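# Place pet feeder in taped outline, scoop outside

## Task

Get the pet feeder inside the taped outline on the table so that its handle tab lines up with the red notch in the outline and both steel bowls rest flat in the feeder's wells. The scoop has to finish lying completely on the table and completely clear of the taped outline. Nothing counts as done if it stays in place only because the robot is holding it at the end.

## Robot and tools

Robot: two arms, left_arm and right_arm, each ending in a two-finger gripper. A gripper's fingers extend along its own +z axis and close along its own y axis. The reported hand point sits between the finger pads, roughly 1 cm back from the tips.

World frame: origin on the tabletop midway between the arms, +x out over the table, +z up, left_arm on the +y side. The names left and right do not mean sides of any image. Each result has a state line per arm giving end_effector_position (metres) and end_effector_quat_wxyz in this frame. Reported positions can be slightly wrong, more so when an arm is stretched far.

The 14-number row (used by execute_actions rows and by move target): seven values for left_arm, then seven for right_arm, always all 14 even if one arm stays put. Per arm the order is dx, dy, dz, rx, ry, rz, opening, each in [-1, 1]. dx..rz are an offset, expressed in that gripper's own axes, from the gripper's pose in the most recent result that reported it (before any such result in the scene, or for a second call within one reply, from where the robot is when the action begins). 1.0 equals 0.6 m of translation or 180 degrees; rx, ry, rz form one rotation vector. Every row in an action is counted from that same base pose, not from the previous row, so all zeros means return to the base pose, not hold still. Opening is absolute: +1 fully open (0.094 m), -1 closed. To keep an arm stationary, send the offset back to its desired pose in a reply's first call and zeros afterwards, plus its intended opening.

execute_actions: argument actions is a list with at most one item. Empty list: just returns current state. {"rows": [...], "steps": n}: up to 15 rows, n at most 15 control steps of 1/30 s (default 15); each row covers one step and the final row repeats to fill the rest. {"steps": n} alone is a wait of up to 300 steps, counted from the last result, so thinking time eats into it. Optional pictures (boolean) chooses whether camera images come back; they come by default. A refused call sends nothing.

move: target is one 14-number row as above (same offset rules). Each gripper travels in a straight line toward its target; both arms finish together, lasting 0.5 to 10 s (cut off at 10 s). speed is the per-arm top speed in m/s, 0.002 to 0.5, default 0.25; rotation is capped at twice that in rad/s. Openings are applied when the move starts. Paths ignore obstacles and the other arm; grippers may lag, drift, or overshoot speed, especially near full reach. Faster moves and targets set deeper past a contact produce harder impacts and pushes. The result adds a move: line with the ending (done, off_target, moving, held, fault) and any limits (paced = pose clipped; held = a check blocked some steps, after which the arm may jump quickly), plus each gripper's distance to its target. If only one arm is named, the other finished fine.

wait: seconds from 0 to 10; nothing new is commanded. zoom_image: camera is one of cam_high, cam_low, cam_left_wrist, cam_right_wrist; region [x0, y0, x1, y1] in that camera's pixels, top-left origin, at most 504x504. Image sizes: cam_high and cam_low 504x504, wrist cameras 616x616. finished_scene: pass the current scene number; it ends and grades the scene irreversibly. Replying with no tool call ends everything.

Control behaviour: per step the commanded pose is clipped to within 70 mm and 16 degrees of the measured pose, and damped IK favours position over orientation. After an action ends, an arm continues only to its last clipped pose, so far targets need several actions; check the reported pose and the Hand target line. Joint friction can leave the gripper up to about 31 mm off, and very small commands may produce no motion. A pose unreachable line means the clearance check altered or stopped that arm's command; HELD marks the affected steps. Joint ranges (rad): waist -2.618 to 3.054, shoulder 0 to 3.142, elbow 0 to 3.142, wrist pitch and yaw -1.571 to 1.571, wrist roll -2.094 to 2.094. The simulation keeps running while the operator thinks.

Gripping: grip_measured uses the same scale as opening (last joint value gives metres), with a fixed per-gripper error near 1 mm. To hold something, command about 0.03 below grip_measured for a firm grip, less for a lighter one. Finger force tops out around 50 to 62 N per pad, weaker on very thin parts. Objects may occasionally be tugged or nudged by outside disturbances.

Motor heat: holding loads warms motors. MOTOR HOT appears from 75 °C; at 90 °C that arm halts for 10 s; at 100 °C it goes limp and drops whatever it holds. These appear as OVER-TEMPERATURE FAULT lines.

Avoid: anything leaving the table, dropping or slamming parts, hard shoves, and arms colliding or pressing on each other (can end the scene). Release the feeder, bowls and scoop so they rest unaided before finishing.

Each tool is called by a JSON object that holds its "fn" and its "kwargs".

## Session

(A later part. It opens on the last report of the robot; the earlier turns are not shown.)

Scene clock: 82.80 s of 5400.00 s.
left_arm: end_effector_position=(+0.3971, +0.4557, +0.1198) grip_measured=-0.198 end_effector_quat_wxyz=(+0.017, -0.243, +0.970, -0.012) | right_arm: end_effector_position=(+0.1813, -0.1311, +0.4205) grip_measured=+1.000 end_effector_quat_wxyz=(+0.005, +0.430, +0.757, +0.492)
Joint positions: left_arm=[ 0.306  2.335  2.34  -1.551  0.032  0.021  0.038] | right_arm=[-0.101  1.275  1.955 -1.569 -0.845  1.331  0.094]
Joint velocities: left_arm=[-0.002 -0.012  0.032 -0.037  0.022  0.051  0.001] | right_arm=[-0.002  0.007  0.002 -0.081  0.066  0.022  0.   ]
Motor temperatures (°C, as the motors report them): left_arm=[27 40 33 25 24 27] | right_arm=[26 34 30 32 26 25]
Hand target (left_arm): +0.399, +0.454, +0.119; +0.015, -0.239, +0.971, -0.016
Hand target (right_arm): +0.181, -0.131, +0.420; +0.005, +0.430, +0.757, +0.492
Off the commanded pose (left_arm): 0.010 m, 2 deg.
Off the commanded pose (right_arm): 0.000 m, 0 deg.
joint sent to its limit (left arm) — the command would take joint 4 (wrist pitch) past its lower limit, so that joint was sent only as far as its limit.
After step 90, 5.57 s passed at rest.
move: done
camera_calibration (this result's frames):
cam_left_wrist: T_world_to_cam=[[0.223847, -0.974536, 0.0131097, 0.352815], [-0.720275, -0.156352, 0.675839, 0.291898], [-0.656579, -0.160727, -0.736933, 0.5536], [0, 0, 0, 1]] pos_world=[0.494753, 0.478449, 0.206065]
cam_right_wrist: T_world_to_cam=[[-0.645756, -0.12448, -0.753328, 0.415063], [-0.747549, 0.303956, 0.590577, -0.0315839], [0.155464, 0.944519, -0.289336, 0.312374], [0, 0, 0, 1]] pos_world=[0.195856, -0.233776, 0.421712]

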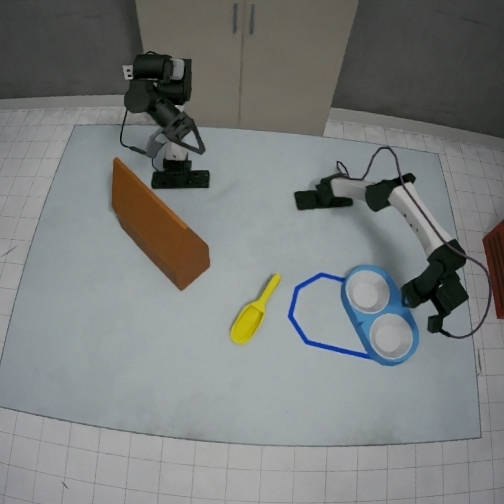

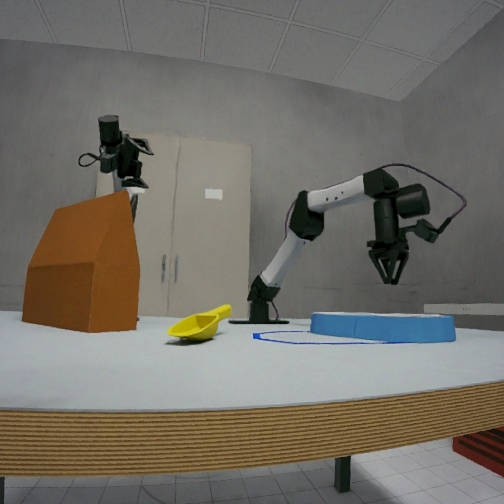

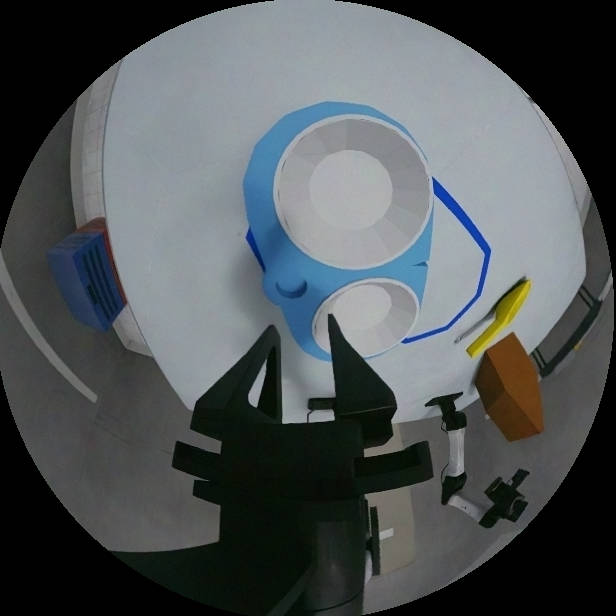

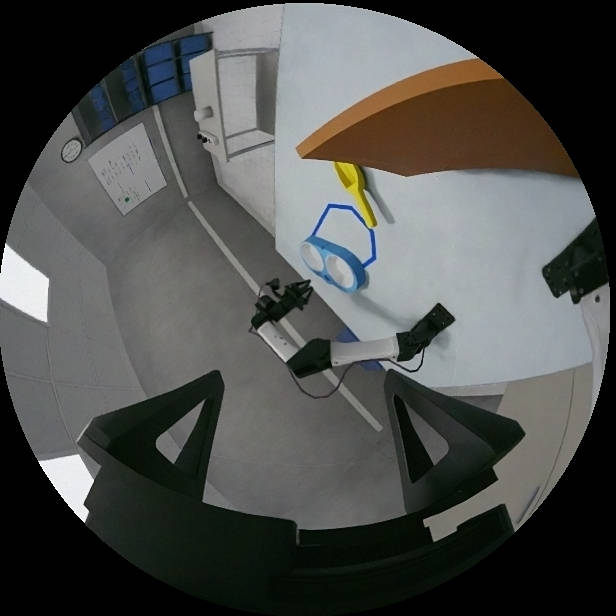

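{"fn": "move", "kwargs": {"target": [0.016,0.052,0.065,0,0.01,0,-0.2, 0,0,0,0,0,0,1], "speed": 0.06}}

{"fn": "zoom_image", "kwargs": {"camera": "cam_left_wrist", "region": [200, 200, 420, 400]}}

Scene clock: 94.40 s of 5400.00 s.
left_arm: end_effector_position=(+0.3775, +0.4746, +0.0790) grip_measured=-0.198 end_effector_quat_wxyz=(-0.003, -0.242, +0.970, -0.018) | right_arm: end_effector_position=(+0.1813, -0.1311, +0.4205) grip_measured=+1.000 end_effector_quat_wxyz=(+0.005, +0.430, +0.757, +0.492)
Joint positions: left_arm=[ 0.364  2.313  2.139 -1.413  0.032  0.081  0.038] | right_arm=[-0.101  1.275  1.955 -1.569 -0.845  1.331  0.094]
Joint velocities: left_arm=[-0.007  0.017 -0.012  0.081  0.051 -0.037 -0.   ] | right_arm=[-0.002 -0.007 -0.002 -0.007  0.007  0.007  0.   ]
Motor temperatures (°C, as the motors report them): left_arm=[27 42 34 25 24 27] | right_arm=[26 33 30 32 26 25]
Hand target (left_arm): +0.375, +0.477, +0.079; +0.001, -0.242, +0.970, -0.017
Hand target (right_arm): +0.181, -0.131, +0.420; +0.005, +0.430, +0.757, +0.492
Off the commanded pose (left_arm): 0.004 m, 1 deg.
Off the commanded pose (right_arm): 0.000 m, 0 deg.
After step 90, 7.27 s passed at rest.
move: done
camera_calibration (this result's frames):
cam_left_wrist: T_world_to_cam=[[0.222668, -0.974567, 0.0252713, 0.37561], [-0.696805, -0.140969, 0.703271, 0.289986], [-0.681822, -0.174205, -0.710472, 0.527534], [0, 0, 0, 1]] pos_world=[0.478112, 0.498835, 0.161367]
cam_right_wrist: T_world_to_cam=[[-0.645756, -0.12448, -0.753328, 0.415063], [-0.747549, 0.303956, 0.590577, -0.0315839], [0.155464, 0.944519, -0.289336, 0.312374], [0, 0, 0, 1]] pos_world=[0.195856, -0.233776, 0.421712]

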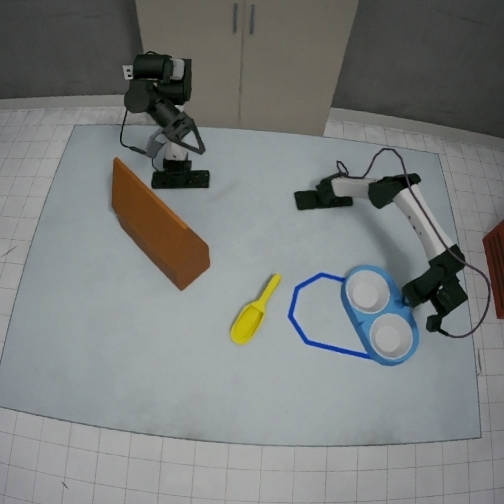

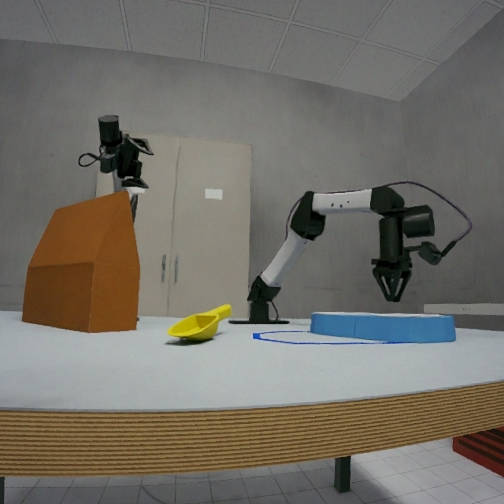

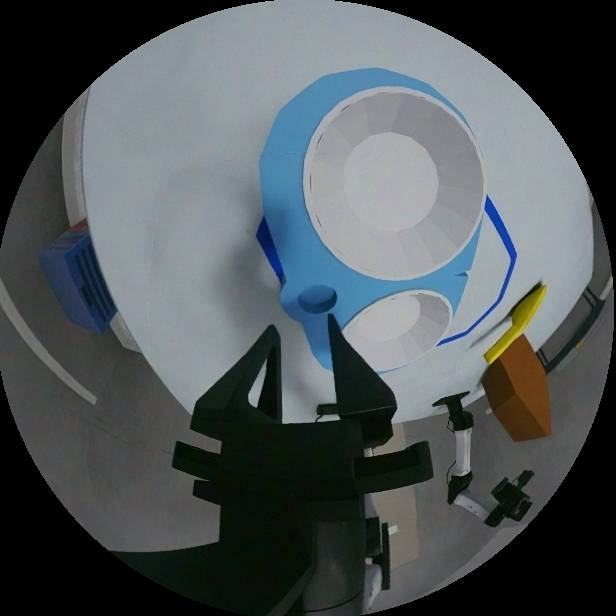

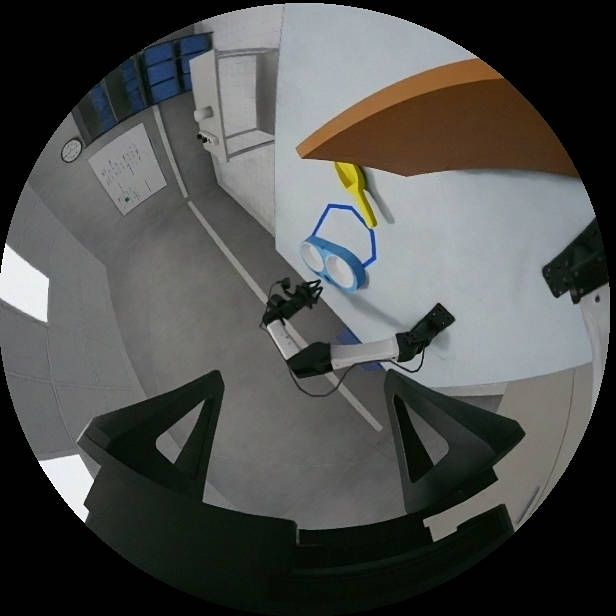

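Region (200, 200, 420, 400) of cam_left_wrist's 616x616 image, scaled by 2.291, with more detail than that image has; it fills the top 458 rows of this view, and the rest is white.

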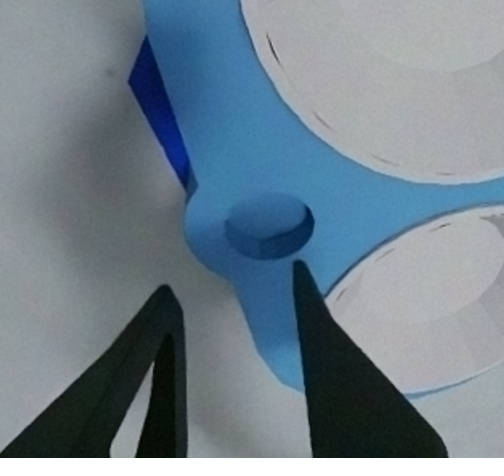

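{"fn": "move", "kwargs": {"target": [0,0.022,0.025,0,0,0,-0.2, 0,0,0,0,0,0,1], "speed": 0.03}}

{"fn": "zoom_image", "kwargs": {"camera": "cam_left_wrist", "region": [200, 200, 420, 400]}}

Scene clock: 101.73 s of 5400.00 s.
left_arm: end_effector_position=(+0.3748, +0.4827, +0.0699) grip_measured=-0.198 end_effector_quat_wxyz=(+0.001, -0.242, +0.970, -0.017) | right_arm: end_effector_position=(+0.1813, -0.1311, +0.4205) grip_measured=+1.000 end_effector_quat_wxyz=(+0.005, +0.430, +0.757, +0.492)
Joint positions: left_arm=[ 0.383  2.313  2.104 -1.371  0.032  0.101  0.038] | right_arm=[-0.101  1.275  1.955 -1.569 -0.845  1.331  0.094]
Joint velocities: left_arm=[-0.002 -0.027 -0.007 -0.037 -0.022 -0.022 -0.   ] | right_arm=[-0.012 -0.002  0.002  0.051 -0.051  0.051  0.   ]
Motor temperatures (°C, as the motors report them): left_arm=[27 44 34 25 24 27] | right_arm=[26 32 30 32 26 25]
Hand target (left_arm): +0.371, +0.485, +0.064; -0.003, -0.242, +0.970, -0.018
Hand target (right_arm): +0.181, -0.131, +0.420; +0.005, +0.430, +0.757, +0.492
Off the commanded pose (left_arm): 0.008 m, 0 deg.
Off the commanded pose (right_arm): 0.000 m, 0 deg.
After step 90, 3.37 s passed at rest.
move: done
camera_calibration (this result's frames):
cam_left_wrist: T_world_to_cam=[[0.221416, -0.974907, 0.0230383, 0.385205], [-0.701242, -0.142757, 0.698484, 0.298421], [-0.677668, -0.170811, -0.715255, 0.517759], [0, 0, 0, 1]] pos_world=[0.474844, 0.50658, 0.153013]
cam_right_wrist: T_world_to_cam=[[-0.645756, -0.12448, -0.753328, 0.415063], [-0.747549, 0.303956, 0.590577, -0.0315839], [0.155464, 0.944519, -0.289336, 0.312374], [0, 0, 0, 1]] pos_world=[0.195856, -0.233776, 0.421712]

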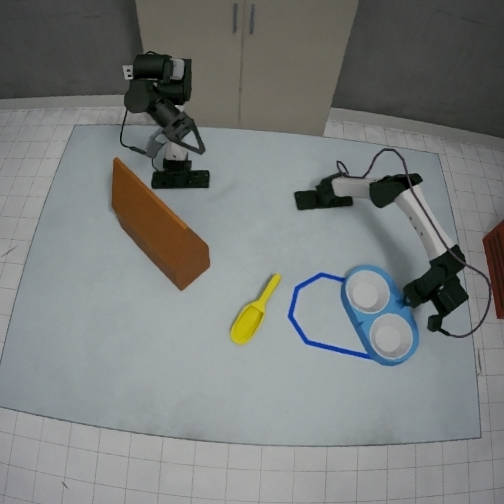

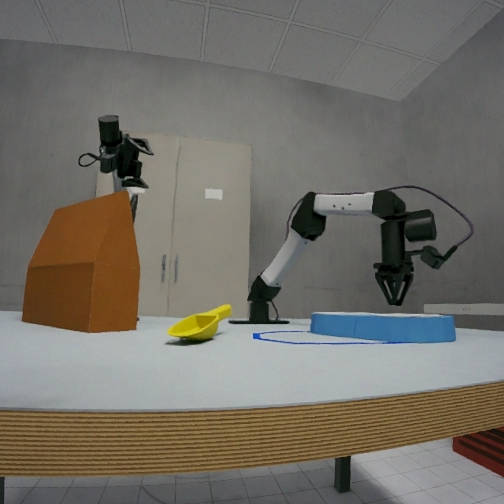

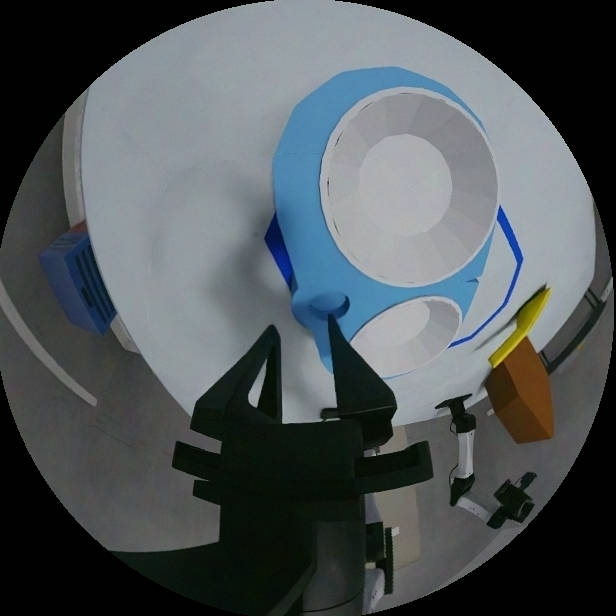

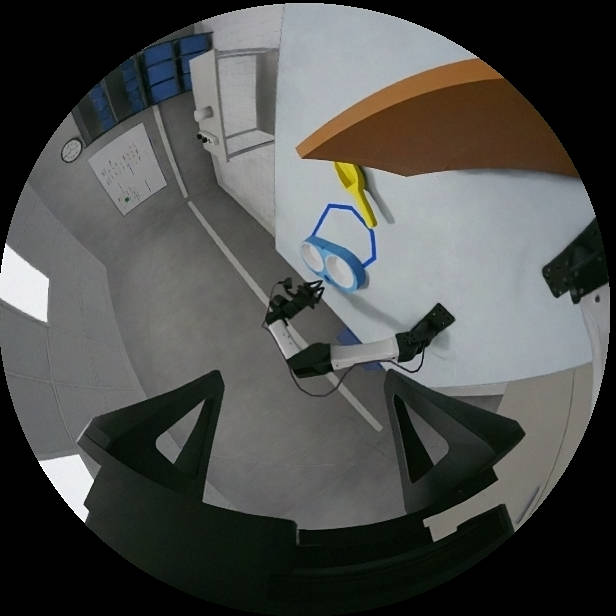

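Region (200, 200, 420, 400) of cam_left_wrist's 616x616 image, scaled by 2.291, with more detail than that image has; it fills the top 458 rows of this view, and the rest is white.

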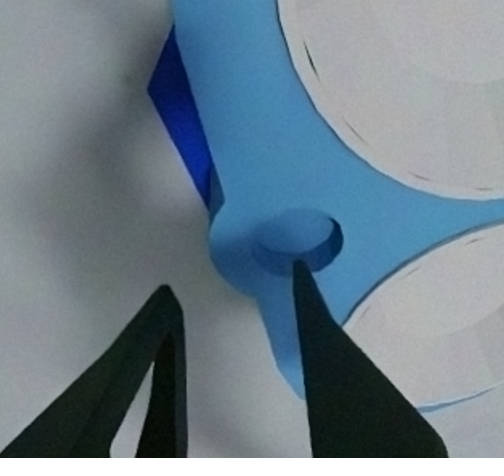

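{"fn": "move", "kwargs": {"target": [0,0,0.042,0,0,0,-0.3, 0,0,0,0,0,0,1], "speed": 0.02}}

{"fn": "zoom_image", "kwargs": {"camera": "cam_left_wrist", "region": [200, 200, 420, 400]}}

Scene clock: 106.50 s of 5400.00 s.
left_arm: end_effector_position=(+0.3757, +0.4834, +0.0508) grip_measured=-0.298 end_effector_quat_wxyz=(+0.003, -0.241, +0.970, -0.016) | right_arm: end_effector_position=(+0.1813, -0.1311, +0.4205) grip_measured=+1.000 end_effector_quat_wxyz=(+0.005, +0.430, +0.757, +0.492)
Joint positions: left_arm=[ 0.383  2.313  2.028 -1.29   0.032  0.102  0.033] | right_arm=[-0.101  1.275  1.955 -1.569 -0.845  1.331  0.094]
Joint velocities: left_arm=[-0.017 -0.007 -0.002  0.037 -0.022 -0.007  0.001] | right_arm=[-0.007  0.002 -0.022  0.007  0.007  0.037  0.   ]
Motor temperatures (°C, as the motors report them): left_arm=[27 45 33 25 24 27] | right_arm=[26 32 30 32 26 25]
Hand target (left_arm): +0.375, +0.482, +0.045; +0.000, -0.242, +0.970, -0.017
Hand target (right_arm): +0.181, -0.131, +0.420; +0.005, +0.430, +0.757, +0.492
Off the commanded pose (left_arm): 0.006 m, 0 deg.
Off the commanded pose (right_arm): 0.000 m, 0 deg.
After step 90, 0.27 s passed at rest.
move: done
camera_calibration (this result's frames):
cam_left_wrist: T_world_to_cam=[[0.220574, -0.975141, 0.0211242, 0.386591], [-0.704462, -0.144294, 0.694919, 0.314708], [-0.674596, -0.168162, -0.718778, 0.502575], [0, 0, 0, 1]] pos_world=[0.475463, 0.506906, 0.134377]
cam_right_wrist: T_world_to_cam=[[-0.645756, -0.12448, -0.753328, 0.415063], [-0.747549, 0.303956, 0.590577, -0.0315839], [0.155464, 0.944519, -0.289336, 0.312374], [0, 0, 0, 1]] pos_world=[0.195856, -0.233776, 0.421712]

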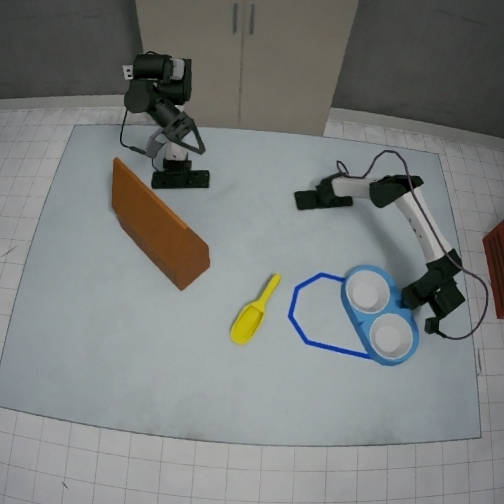

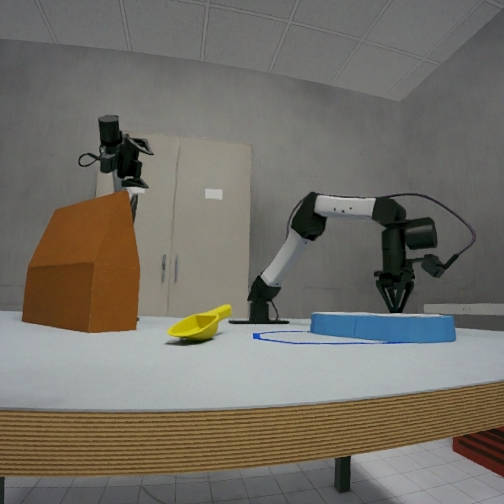

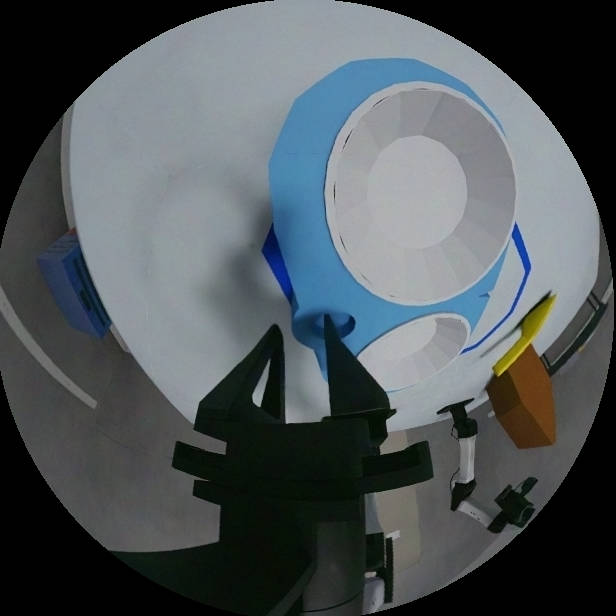

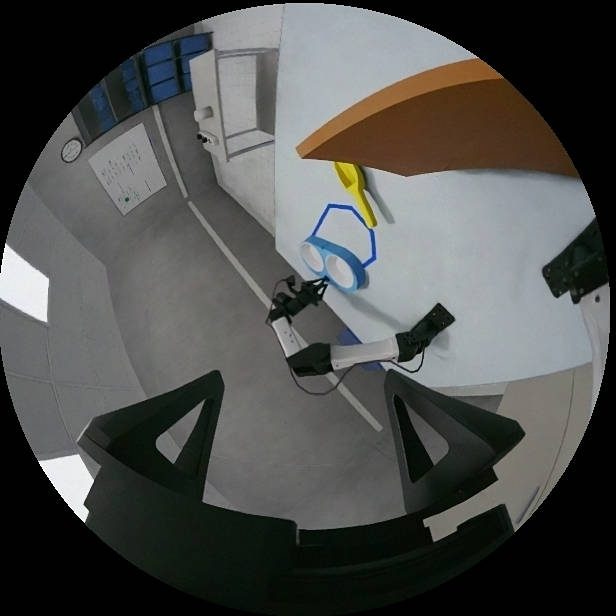

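Region (200, 200, 420, 400) of cam_left_wrist's 616x616 image, scaled by 2.291, with more detail than that image has; it fills the top 458 rows of this view, and the rest is white.

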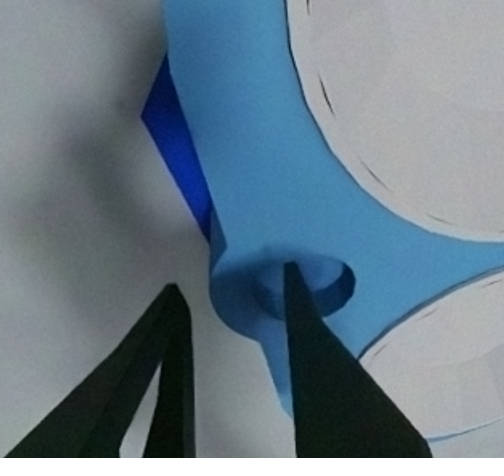

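Tip appears at the rim level; go a bit lower.

{"fn": "move", "kwargs": {"target": [0,0,0.025,0,0,0,-0.3, 0,0,0,0,0,0,1], "speed": 0.015}}

{"fn": "move", "kwargs": {"target": [0,0,0,0,0,0,-0.85, 0,0,0,0,0,0,1]}}

{"fn": "zoom_image", "kwargs": {"camera": "cam_left_wrist", "region": [200, 200, 420, 400]}}

Scene clock: 113.40 s of 5400.00 s.
left_arm: end_effector_position=(+0.3791, +0.4857, +0.0481) grip_measured=-0.299 end_effector_quat_wxyz=(+0.013, -0.241, +0.970, -0.013) | right_arm: end_effector_position=(+0.1813, -0.1311, +0.4205) grip_measured=+1.000 end_effector_quat_wxyz=(+0.005, +0.430, +0.757, +0.492)
Joint positions: left_arm=[ 0.383  2.31   2.012 -1.257  0.032  0.102  0.033] | right_arm=[-0.101  1.275  1.955 -1.569 -0.845  1.331  0.094]
Joint velocities: left_arm=[ 0.012 -0.017 -0.002 -0.051 -0.081 -0.037  0.   ] | right_arm=[-0.012  0.002  0.007  0.037 -0.007  0.081  0.   ]
Motor temperatures (°C, as the motors report them): left_arm=[27 46 33 25 24 27] | right_arm=[26 32 30 32 26 25]
Hand target (left_arm): +0.376, +0.483, +0.036; +0.003, -0.241, +0.970, -0.016
Hand target (right_arm): +0.181, -0.131, +0.420; +0.005, +0.430, +0.757, +0.492
Off the commanded pose (left_arm): 0.013 m, 1 deg.
Off the commanded pose (right_arm): 0.000 m, 0 deg.
After step 90, 2.67 s passed at rest.
move: off_target (left_arm)
camera_calibration (this result's frames):
cam_left_wrist: T_world_to_cam=[[0.220285, -0.975335, 0.0140162, 0.388667], [-0.715816, -0.151876, 0.681572, 0.32795], [-0.662632, -0.160173, -0.731617, 0.495528], [0, 0, 0, 1]] pos_world=[0.477488, 0.508258, 0.133568]
cam_right_wrist: T_world_to_cam=[[-0.645756, -0.12448, -0.753328, 0.415063], [-0.747549, 0.303956, 0.590577, -0.0315839], [0.155464, 0.944519, -0.289336, 0.312374], [0, 0, 0, 1]] pos_world=[0.195856, -0.233776, 0.421712]

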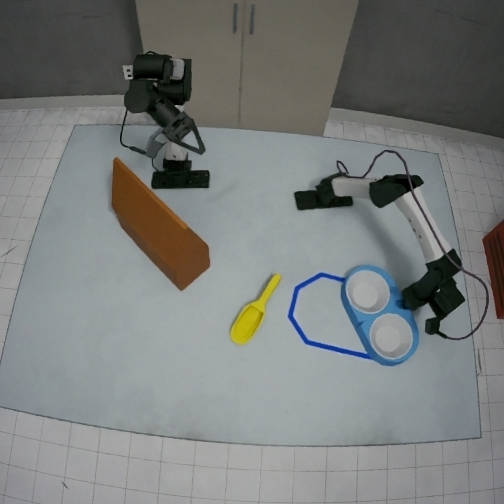

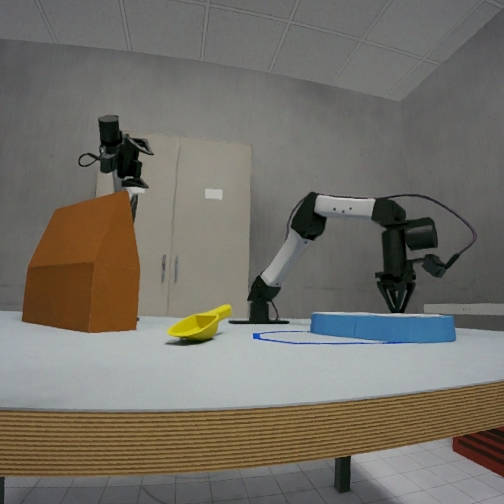

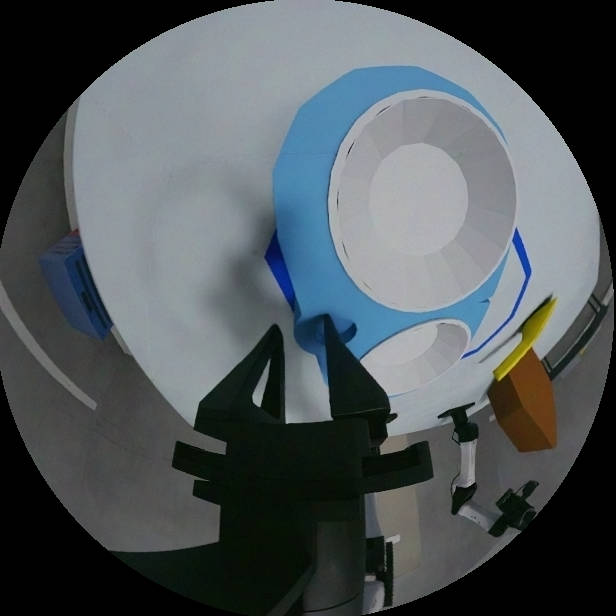

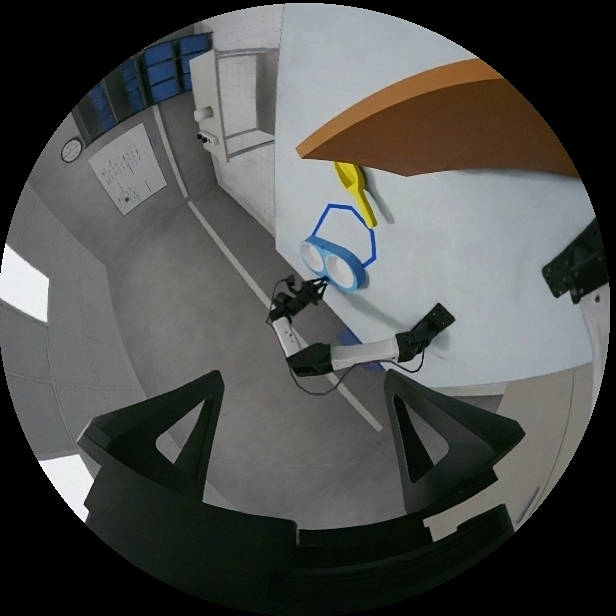

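Scene clock: 113.90 s of 5400.00 s.
left_arm: end_effector_position=(+0.3791, +0.4864, +0.0496) grip_measured=-0.849 end_effector_quat_wxyz=(+0.014, -0.241, +0.970, -0.011) | right_arm: end_effector_position=(+0.1813, -0.1311, +0.4205) grip_measured=+1.000 end_effector_quat_wxyz=(+0.005, +0.430, +0.757, +0.492)
Joint positions: left_arm=[ 0.383  2.307  2.012 -1.257  0.029  0.102  0.007] | right_arm=[-0.101  1.275  1.955 -1.569 -0.845  1.331  0.094]
Joint velocities: left_arm=[-0.002 -0.002  0.002  0.007  0.022  0.037 -0.   ] | right_arm=[-0.017 -0.002  0.007 -0.007 -0.022 -0.066  0.   ]
Motor temperatures (°C, as the motors report them): left_arm=[27 46 33 25 24 27] | right_arm=[26 32 30 32 26 25]
Hand target (left_arm): +0.379, +0.486, +0.048; +0.013, -0.241, +0.970, -0.013
Hand target (right_arm): +0.181, -0.131, +0.420; +0.005, +0.430, +0.757, +0.492
Off the commanded pose (left_arm): 0.002 m, 0 deg.
Off the commanded pose (right_arm): 0.000 m, 0 deg.
move: done
camera_calibration (this result's frames):
cam_left_wrist: T_world_to_cam=[[0.219937, -0.975461, 0.0101347, 0.389735], [-0.717025, -0.154606, 0.679685, 0.328868], [-0.66144, -0.156755, -0.733434, 0.494639], [0, 0, 0, 1]] pos_world=[0.477263, 0.508554, 0.135309]
cam_right_wrist: T_world_to_cam=[[-0.645756, -0.12448, -0.753328, 0.415063], [-0.747549, 0.303956, 0.590577, -0.0315839], [0.155464, 0.944519, -0.289336, 0.312374], [0, 0, 0, 1]] pos_world=[0.195856, -0.233776, 0.421712]

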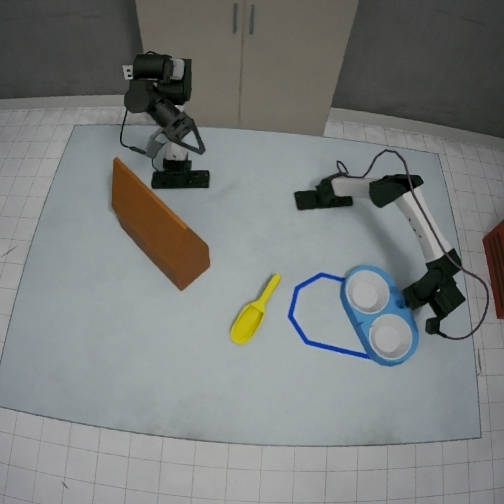

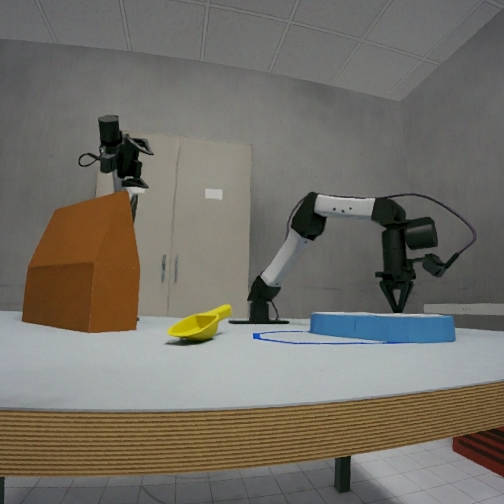

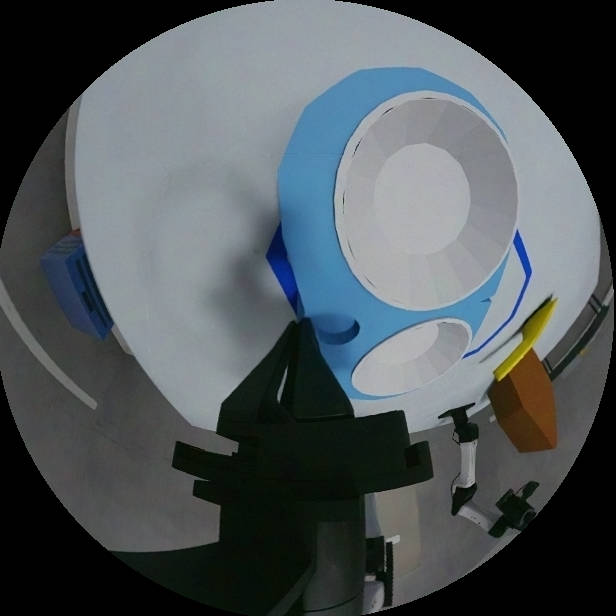

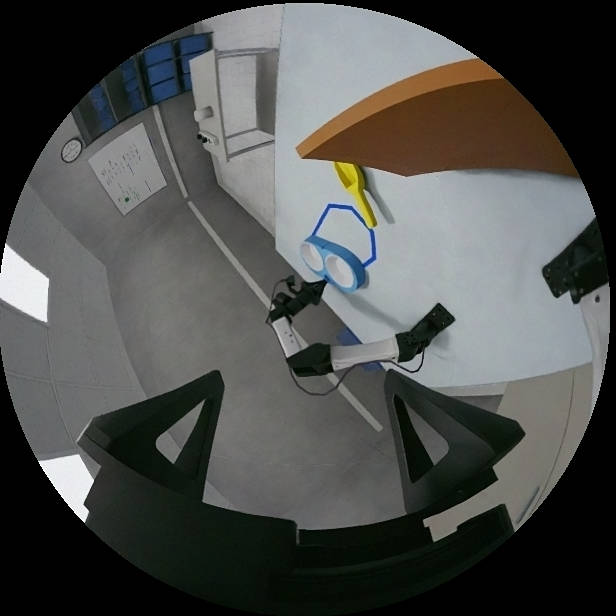

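Region (200, 200, 420, 400) of cam_left_wrist's 616x616 image, scaled by 2.291, with more detail than that image has; it fills the top 458 rows of this view, and the rest is white.

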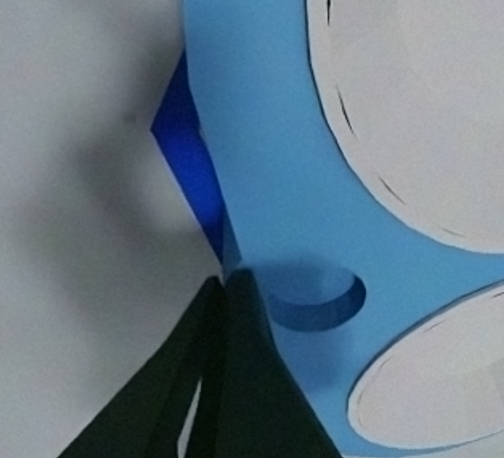

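{"fn": "move", "kwargs": {"target": [0.022,0,-0.025,0,0.008,0,-0.85, 0,0,0,0,0,0,1], "speed": 0.02}}

{"fn": "move", "kwargs": {"target": [0,0,0,0,0,0,-0.17, 0,0,0,0,0,0,1]}}

{"fn": "zoom_image", "kwargs": {"camera": "cam_left_wrist", "region": [200, 200, 420, 400]}}

Scene clock: 122.57 s of 5400.00 s.
left_arm: end_effector_position=(+0.3710, +0.4810, +0.0609) grip_measured=-0.849 end_effector_quat_wxyz=(+0.005, -0.241, +0.970, -0.014) | right_arm: end_effector_position=(+0.1813, -0.1311, +0.4205) grip_measured=+1.000 end_effector_quat_wxyz=(+0.005, +0.430, +0.757, +0.492)
Joint positions: left_arm=[ 0.383  2.28   2.012 -1.302  0.029  0.102  0.007] | right_arm=[-0.101  1.275  1.955 -1.569 -0.845  1.331  0.094]
Joint velocities: left_arm=[-0.012  0.002 -0.007  0.022 -0.051 -0.051 -0.001] | right_arm=[ 0.007 -0.012  0.007  0.007  0.007  0.007  0.   ]
Motor temperatures (°C, as the motors report them): left_arm=[27 47 34 25 24 27] | right_arm=[26 31 30 32 26 25]
Hand target (left_arm): +0.367, +0.480, +0.064; +0.002, -0.241, +0.971, -0.014
Hand target (right_arm): +0.181, -0.131, +0.420; +0.005, +0.430, +0.757, +0.492
Off the commanded pose (left_arm): 0.005 m, 0 deg.
Off the commanded pose (right_arm): 0.000 m, 0 deg.
After step 90, 4.40 s passed at rest.
move: done
camera_calibration (this result's frames):
cam_left_wrist: T_world_to_cam=[[0.220152, -0.975318, 0.0169838, 0.385571], [-0.706145, -0.147333, 0.69257, 0.306223], [-0.672973, -0.164464, -0.721151, 0.504023], [0, 0, 0, 1]] pos_world=[0.470547, 0.504065, 0.144848]
cam_right_wrist: T_world_to_cam=[[-0.645756, -0.12448, -0.753328, 0.415063], [-0.747549, 0.303956, 0.590577, -0.0315839], [0.155464, 0.944519, -0.289336, 0.312374], [0, 0, 0, 1]] pos_world=[0.195856, -0.233776, 0.421712]

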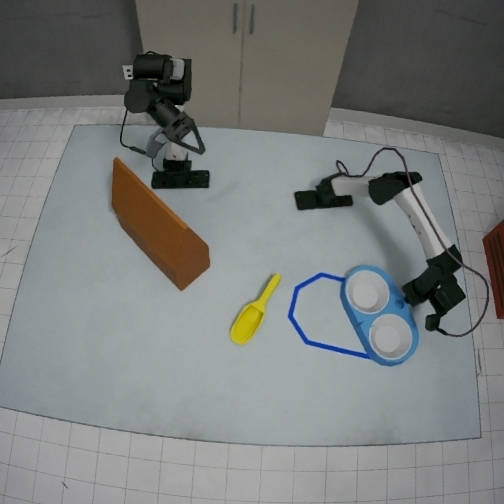

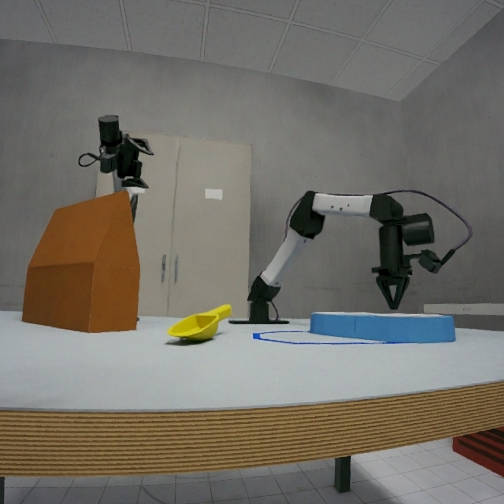

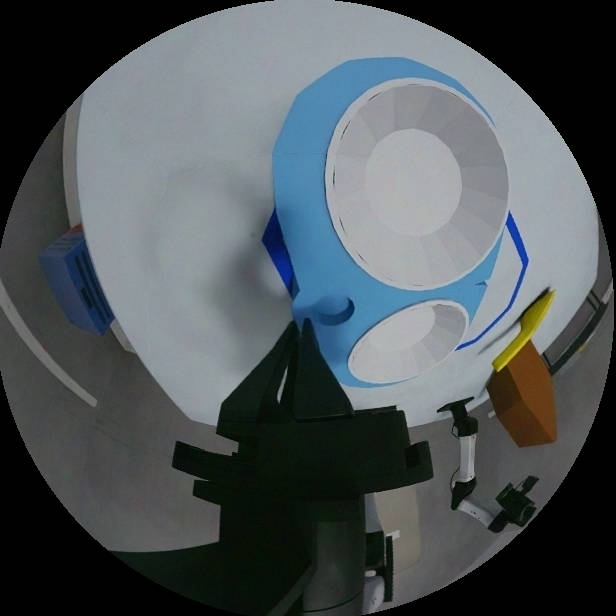

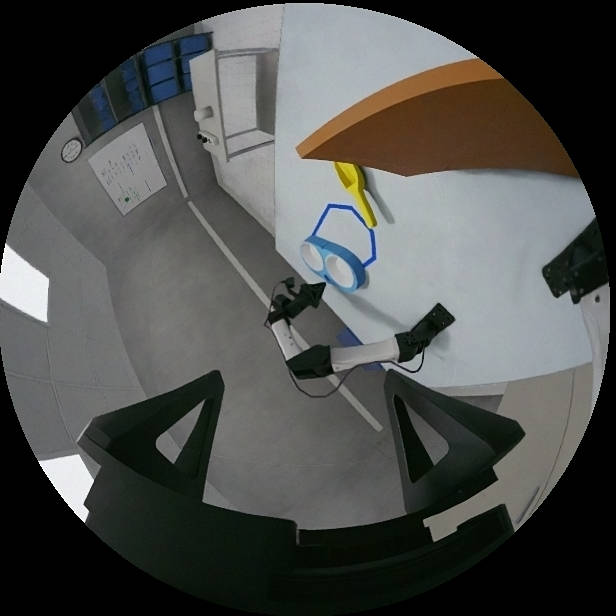

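Scene clock: 123.07 s of 5400.00 s.
left_arm: end_effector_position=(+0.3710, +0.4810, +0.0609) grip_measured=-0.172 end_effector_quat_wxyz=(+0.005, -0.241, +0.970, -0.014) | right_arm: end_effector_position=(+0.1813, -0.1311, +0.4205) grip_measured=+1.000 end_effector_quat_wxyz=(+0.005, +0.430, +0.757, +0.492)
Joint positions: left_arm=[ 0.383  2.28   2.012 -1.302  0.029  0.102  0.039] | right_arm=[-0.101  1.275  1.955 -1.569 -0.845  1.331  0.094]
Joint velocities: left_arm=[-0.002  0.012 -0.007 -0.037 -0.051 -0.022 -0.   ] | right_arm=[-0.007  0.002  0.012  0.007  0.007  0.051  0.   ]
Motor temperatures (°C, as the motors report them): left_arm=[27 47 34 25 24 27] | right_arm=[26 31 30 33 26 25]
Hand target (left_arm): +0.371, +0.481, +0.061; +0.005, -0.241, +0.970, -0.014
Hand target (right_arm): +0.181, -0.131, +0.420; +0.005, +0.430, +0.757, +0.492
Off the commanded pose (left_arm): 0.000 m, 0 deg.
Off the commanded pose (right_arm): 0.000 m, 0 deg.
move: done
camera_calibration (this result's frames):
cam_left_wrist: T_world_to_cam=[[0.220152, -0.975318, 0.0169838, 0.385571], [-0.706145, -0.147333, 0.69257, 0.306223], [-0.672973, -0.164464, -0.721151, 0.504023], [0, 0, 0, 1]] pos_world=[0.470547, 0.504065, 0.144848]
cam_right_wrist: T_world_to_cam=[[-0.645756, -0.12448, -0.753328, 0.415063], [-0.747549, 0.303956, 0.590577, -0.0315839], [0.155464, 0.944519, -0.289336, 0.312374], [0, 0, 0, 1]] pos_world=[0.195856, -0.233776, 0.421712]

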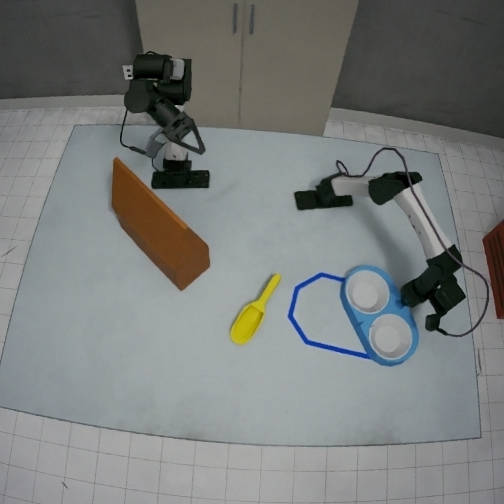

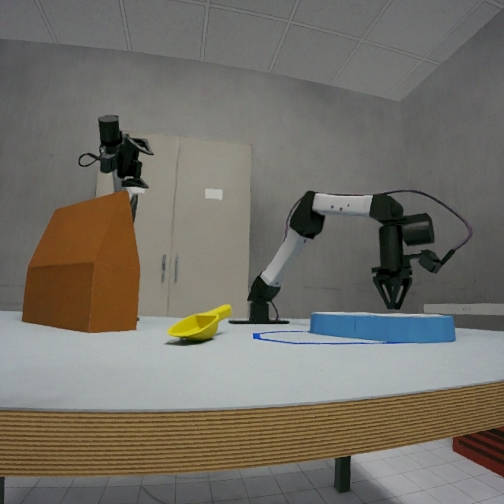

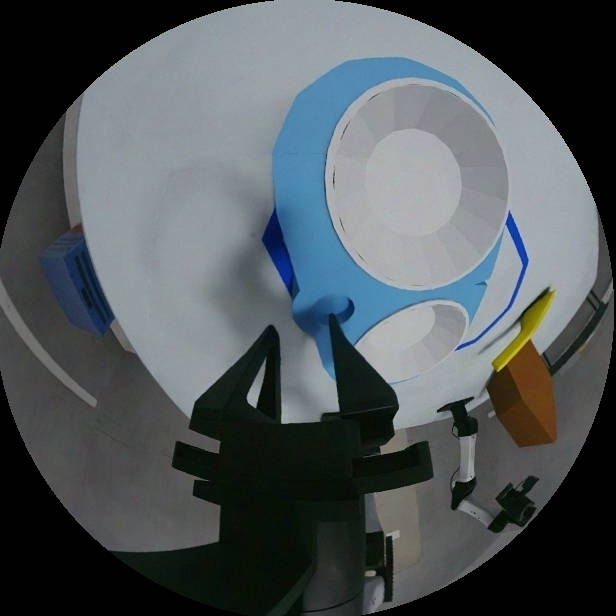

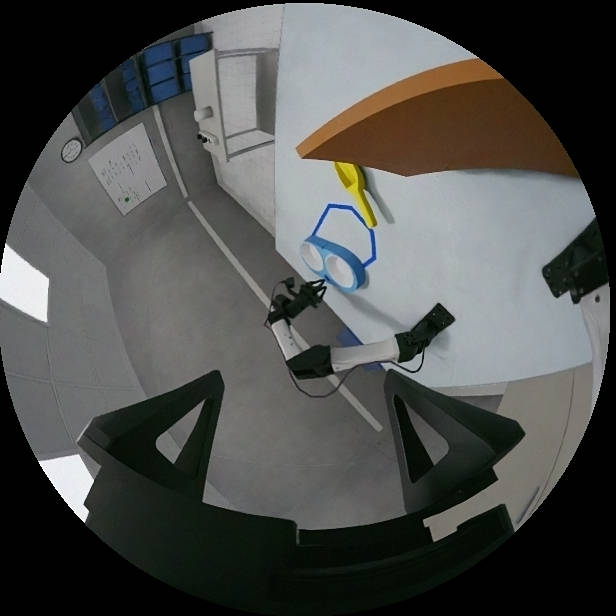

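Region (200, 200, 420, 400) of cam_left_wrist's 616x616 image, scaled by 2.291, with more detail than that image has; it fills the top 458 rows of this view, and the rest is white.

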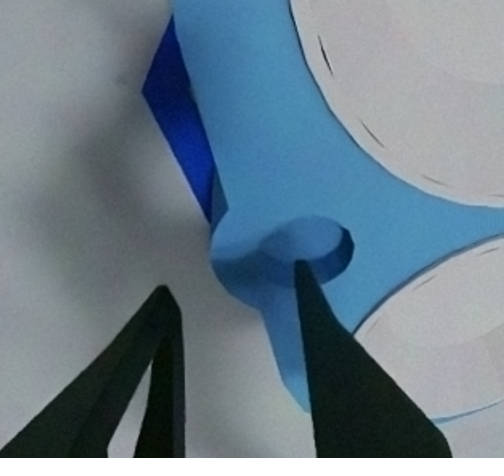

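{"fn": "move", "kwargs": {"target": [0.006,0,0.045,0,0,0,-0.17, 0,0,0,0,0,0,1], "speed": 0.015}}

{"fn": "zoom_image", "kwargs": {"camera": "cam_left_wrist", "region": [200, 200, 420, 400]}}

Scene clock: 129.57 s of 5400.00 s.
left_arm: end_effector_position=(+0.3691, +0.4797, +0.0369) grip_measured=-0.172 end_effector_quat_wxyz=(+0.004, -0.241, +0.970, -0.014) | right_arm: end_effector_position=(+0.1813, -0.1311, +0.4205) grip_measured=+1.000 end_effector_quat_wxyz=(+0.005, +0.430, +0.757, +0.492)
Joint positions: left_arm=[ 0.383  2.28   1.916 -1.209  0.029  0.102  0.039] | right_arm=[-0.101  1.275  1.955 -1.569 -0.845  1.331  0.094]
Joint velocities: left_arm=[ 0.002 -0.007 -0.007 -0.007  0.022  0.066 -0.001] | right_arm=[-0.007  0.002  0.012 -0.037 -0.037 -0.051  0.   ]
Motor temperatures (°C, as the motors report them): left_arm=[27 48 34 25 24 27] | right_arm=[26 31 30 33 26 25]
Hand target (left_arm): +0.368, +0.478, +0.034; +0.005, -0.241, +0.970, -0.014
Hand target (right_arm): +0.181, -0.131, +0.420; +0.005, +0.430, +0.757, +0.492
Off the commanded pose (left_arm): 0.003 m, 0 deg.
Off the commanded pose (right_arm): 0.000 m, 0 deg.
After step 90, 1.47 s passed at rest.
move: done
camera_calibration (this result's frames):
cam_left_wrist: T_world_to_cam=[[0.22018, -0.975299, 0.0176684, 0.385112], [-0.705045, -0.146598, 0.693844, 0.32049], [-0.674116, -0.165227, -0.719908, 0.485982], [0, 0, 0, 1]] pos_world=[0.468775, 0.50288, 0.120688]
cam_right_wrist: T_world_to_cam=[[-0.645756, -0.12448, -0.753328, 0.415063], [-0.747549, 0.303956, 0.590577, -0.0315839], [0.155464, 0.944519, -0.289336, 0.312374], [0, 0, 0, 1]] pos_world=[0.195856, -0.233776, 0.421712]

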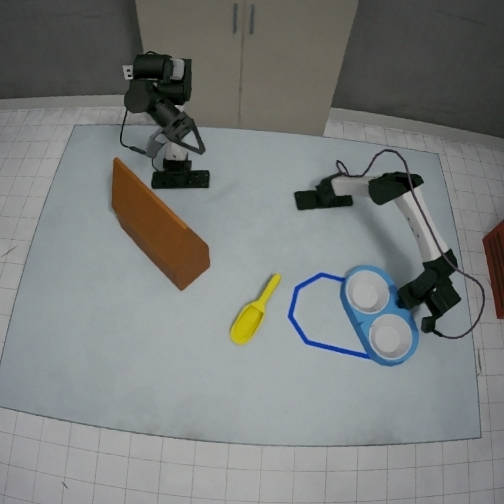

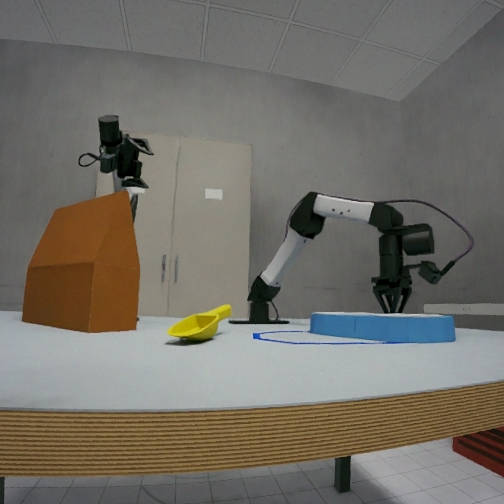

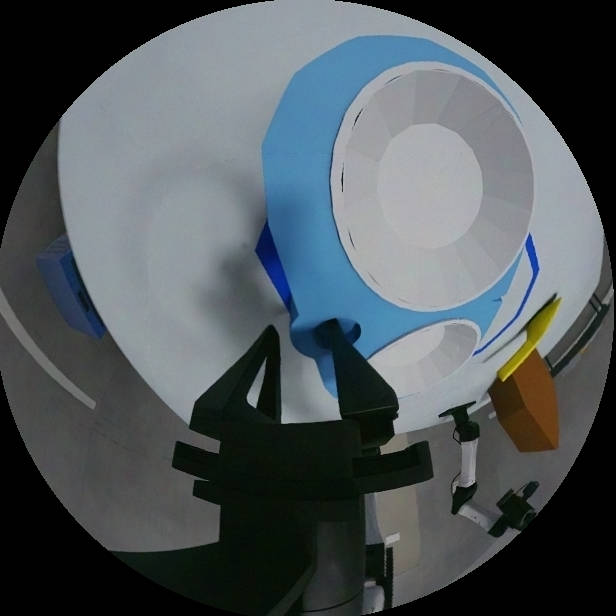

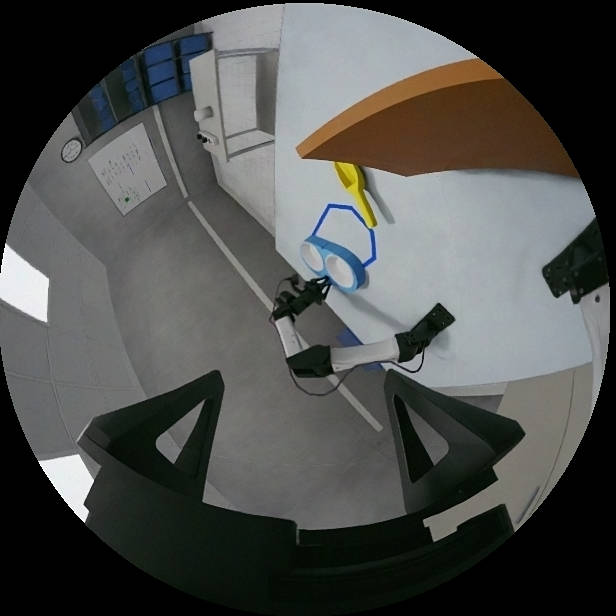

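Region (200, 200, 420, 400) of cam_left_wrist's 616x616 image, scaled by 2.291, with more detail than that image has; it fills the top 458 rows of this view, and the rest is white.

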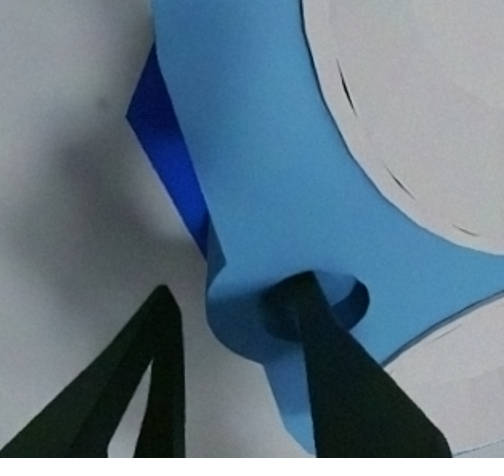

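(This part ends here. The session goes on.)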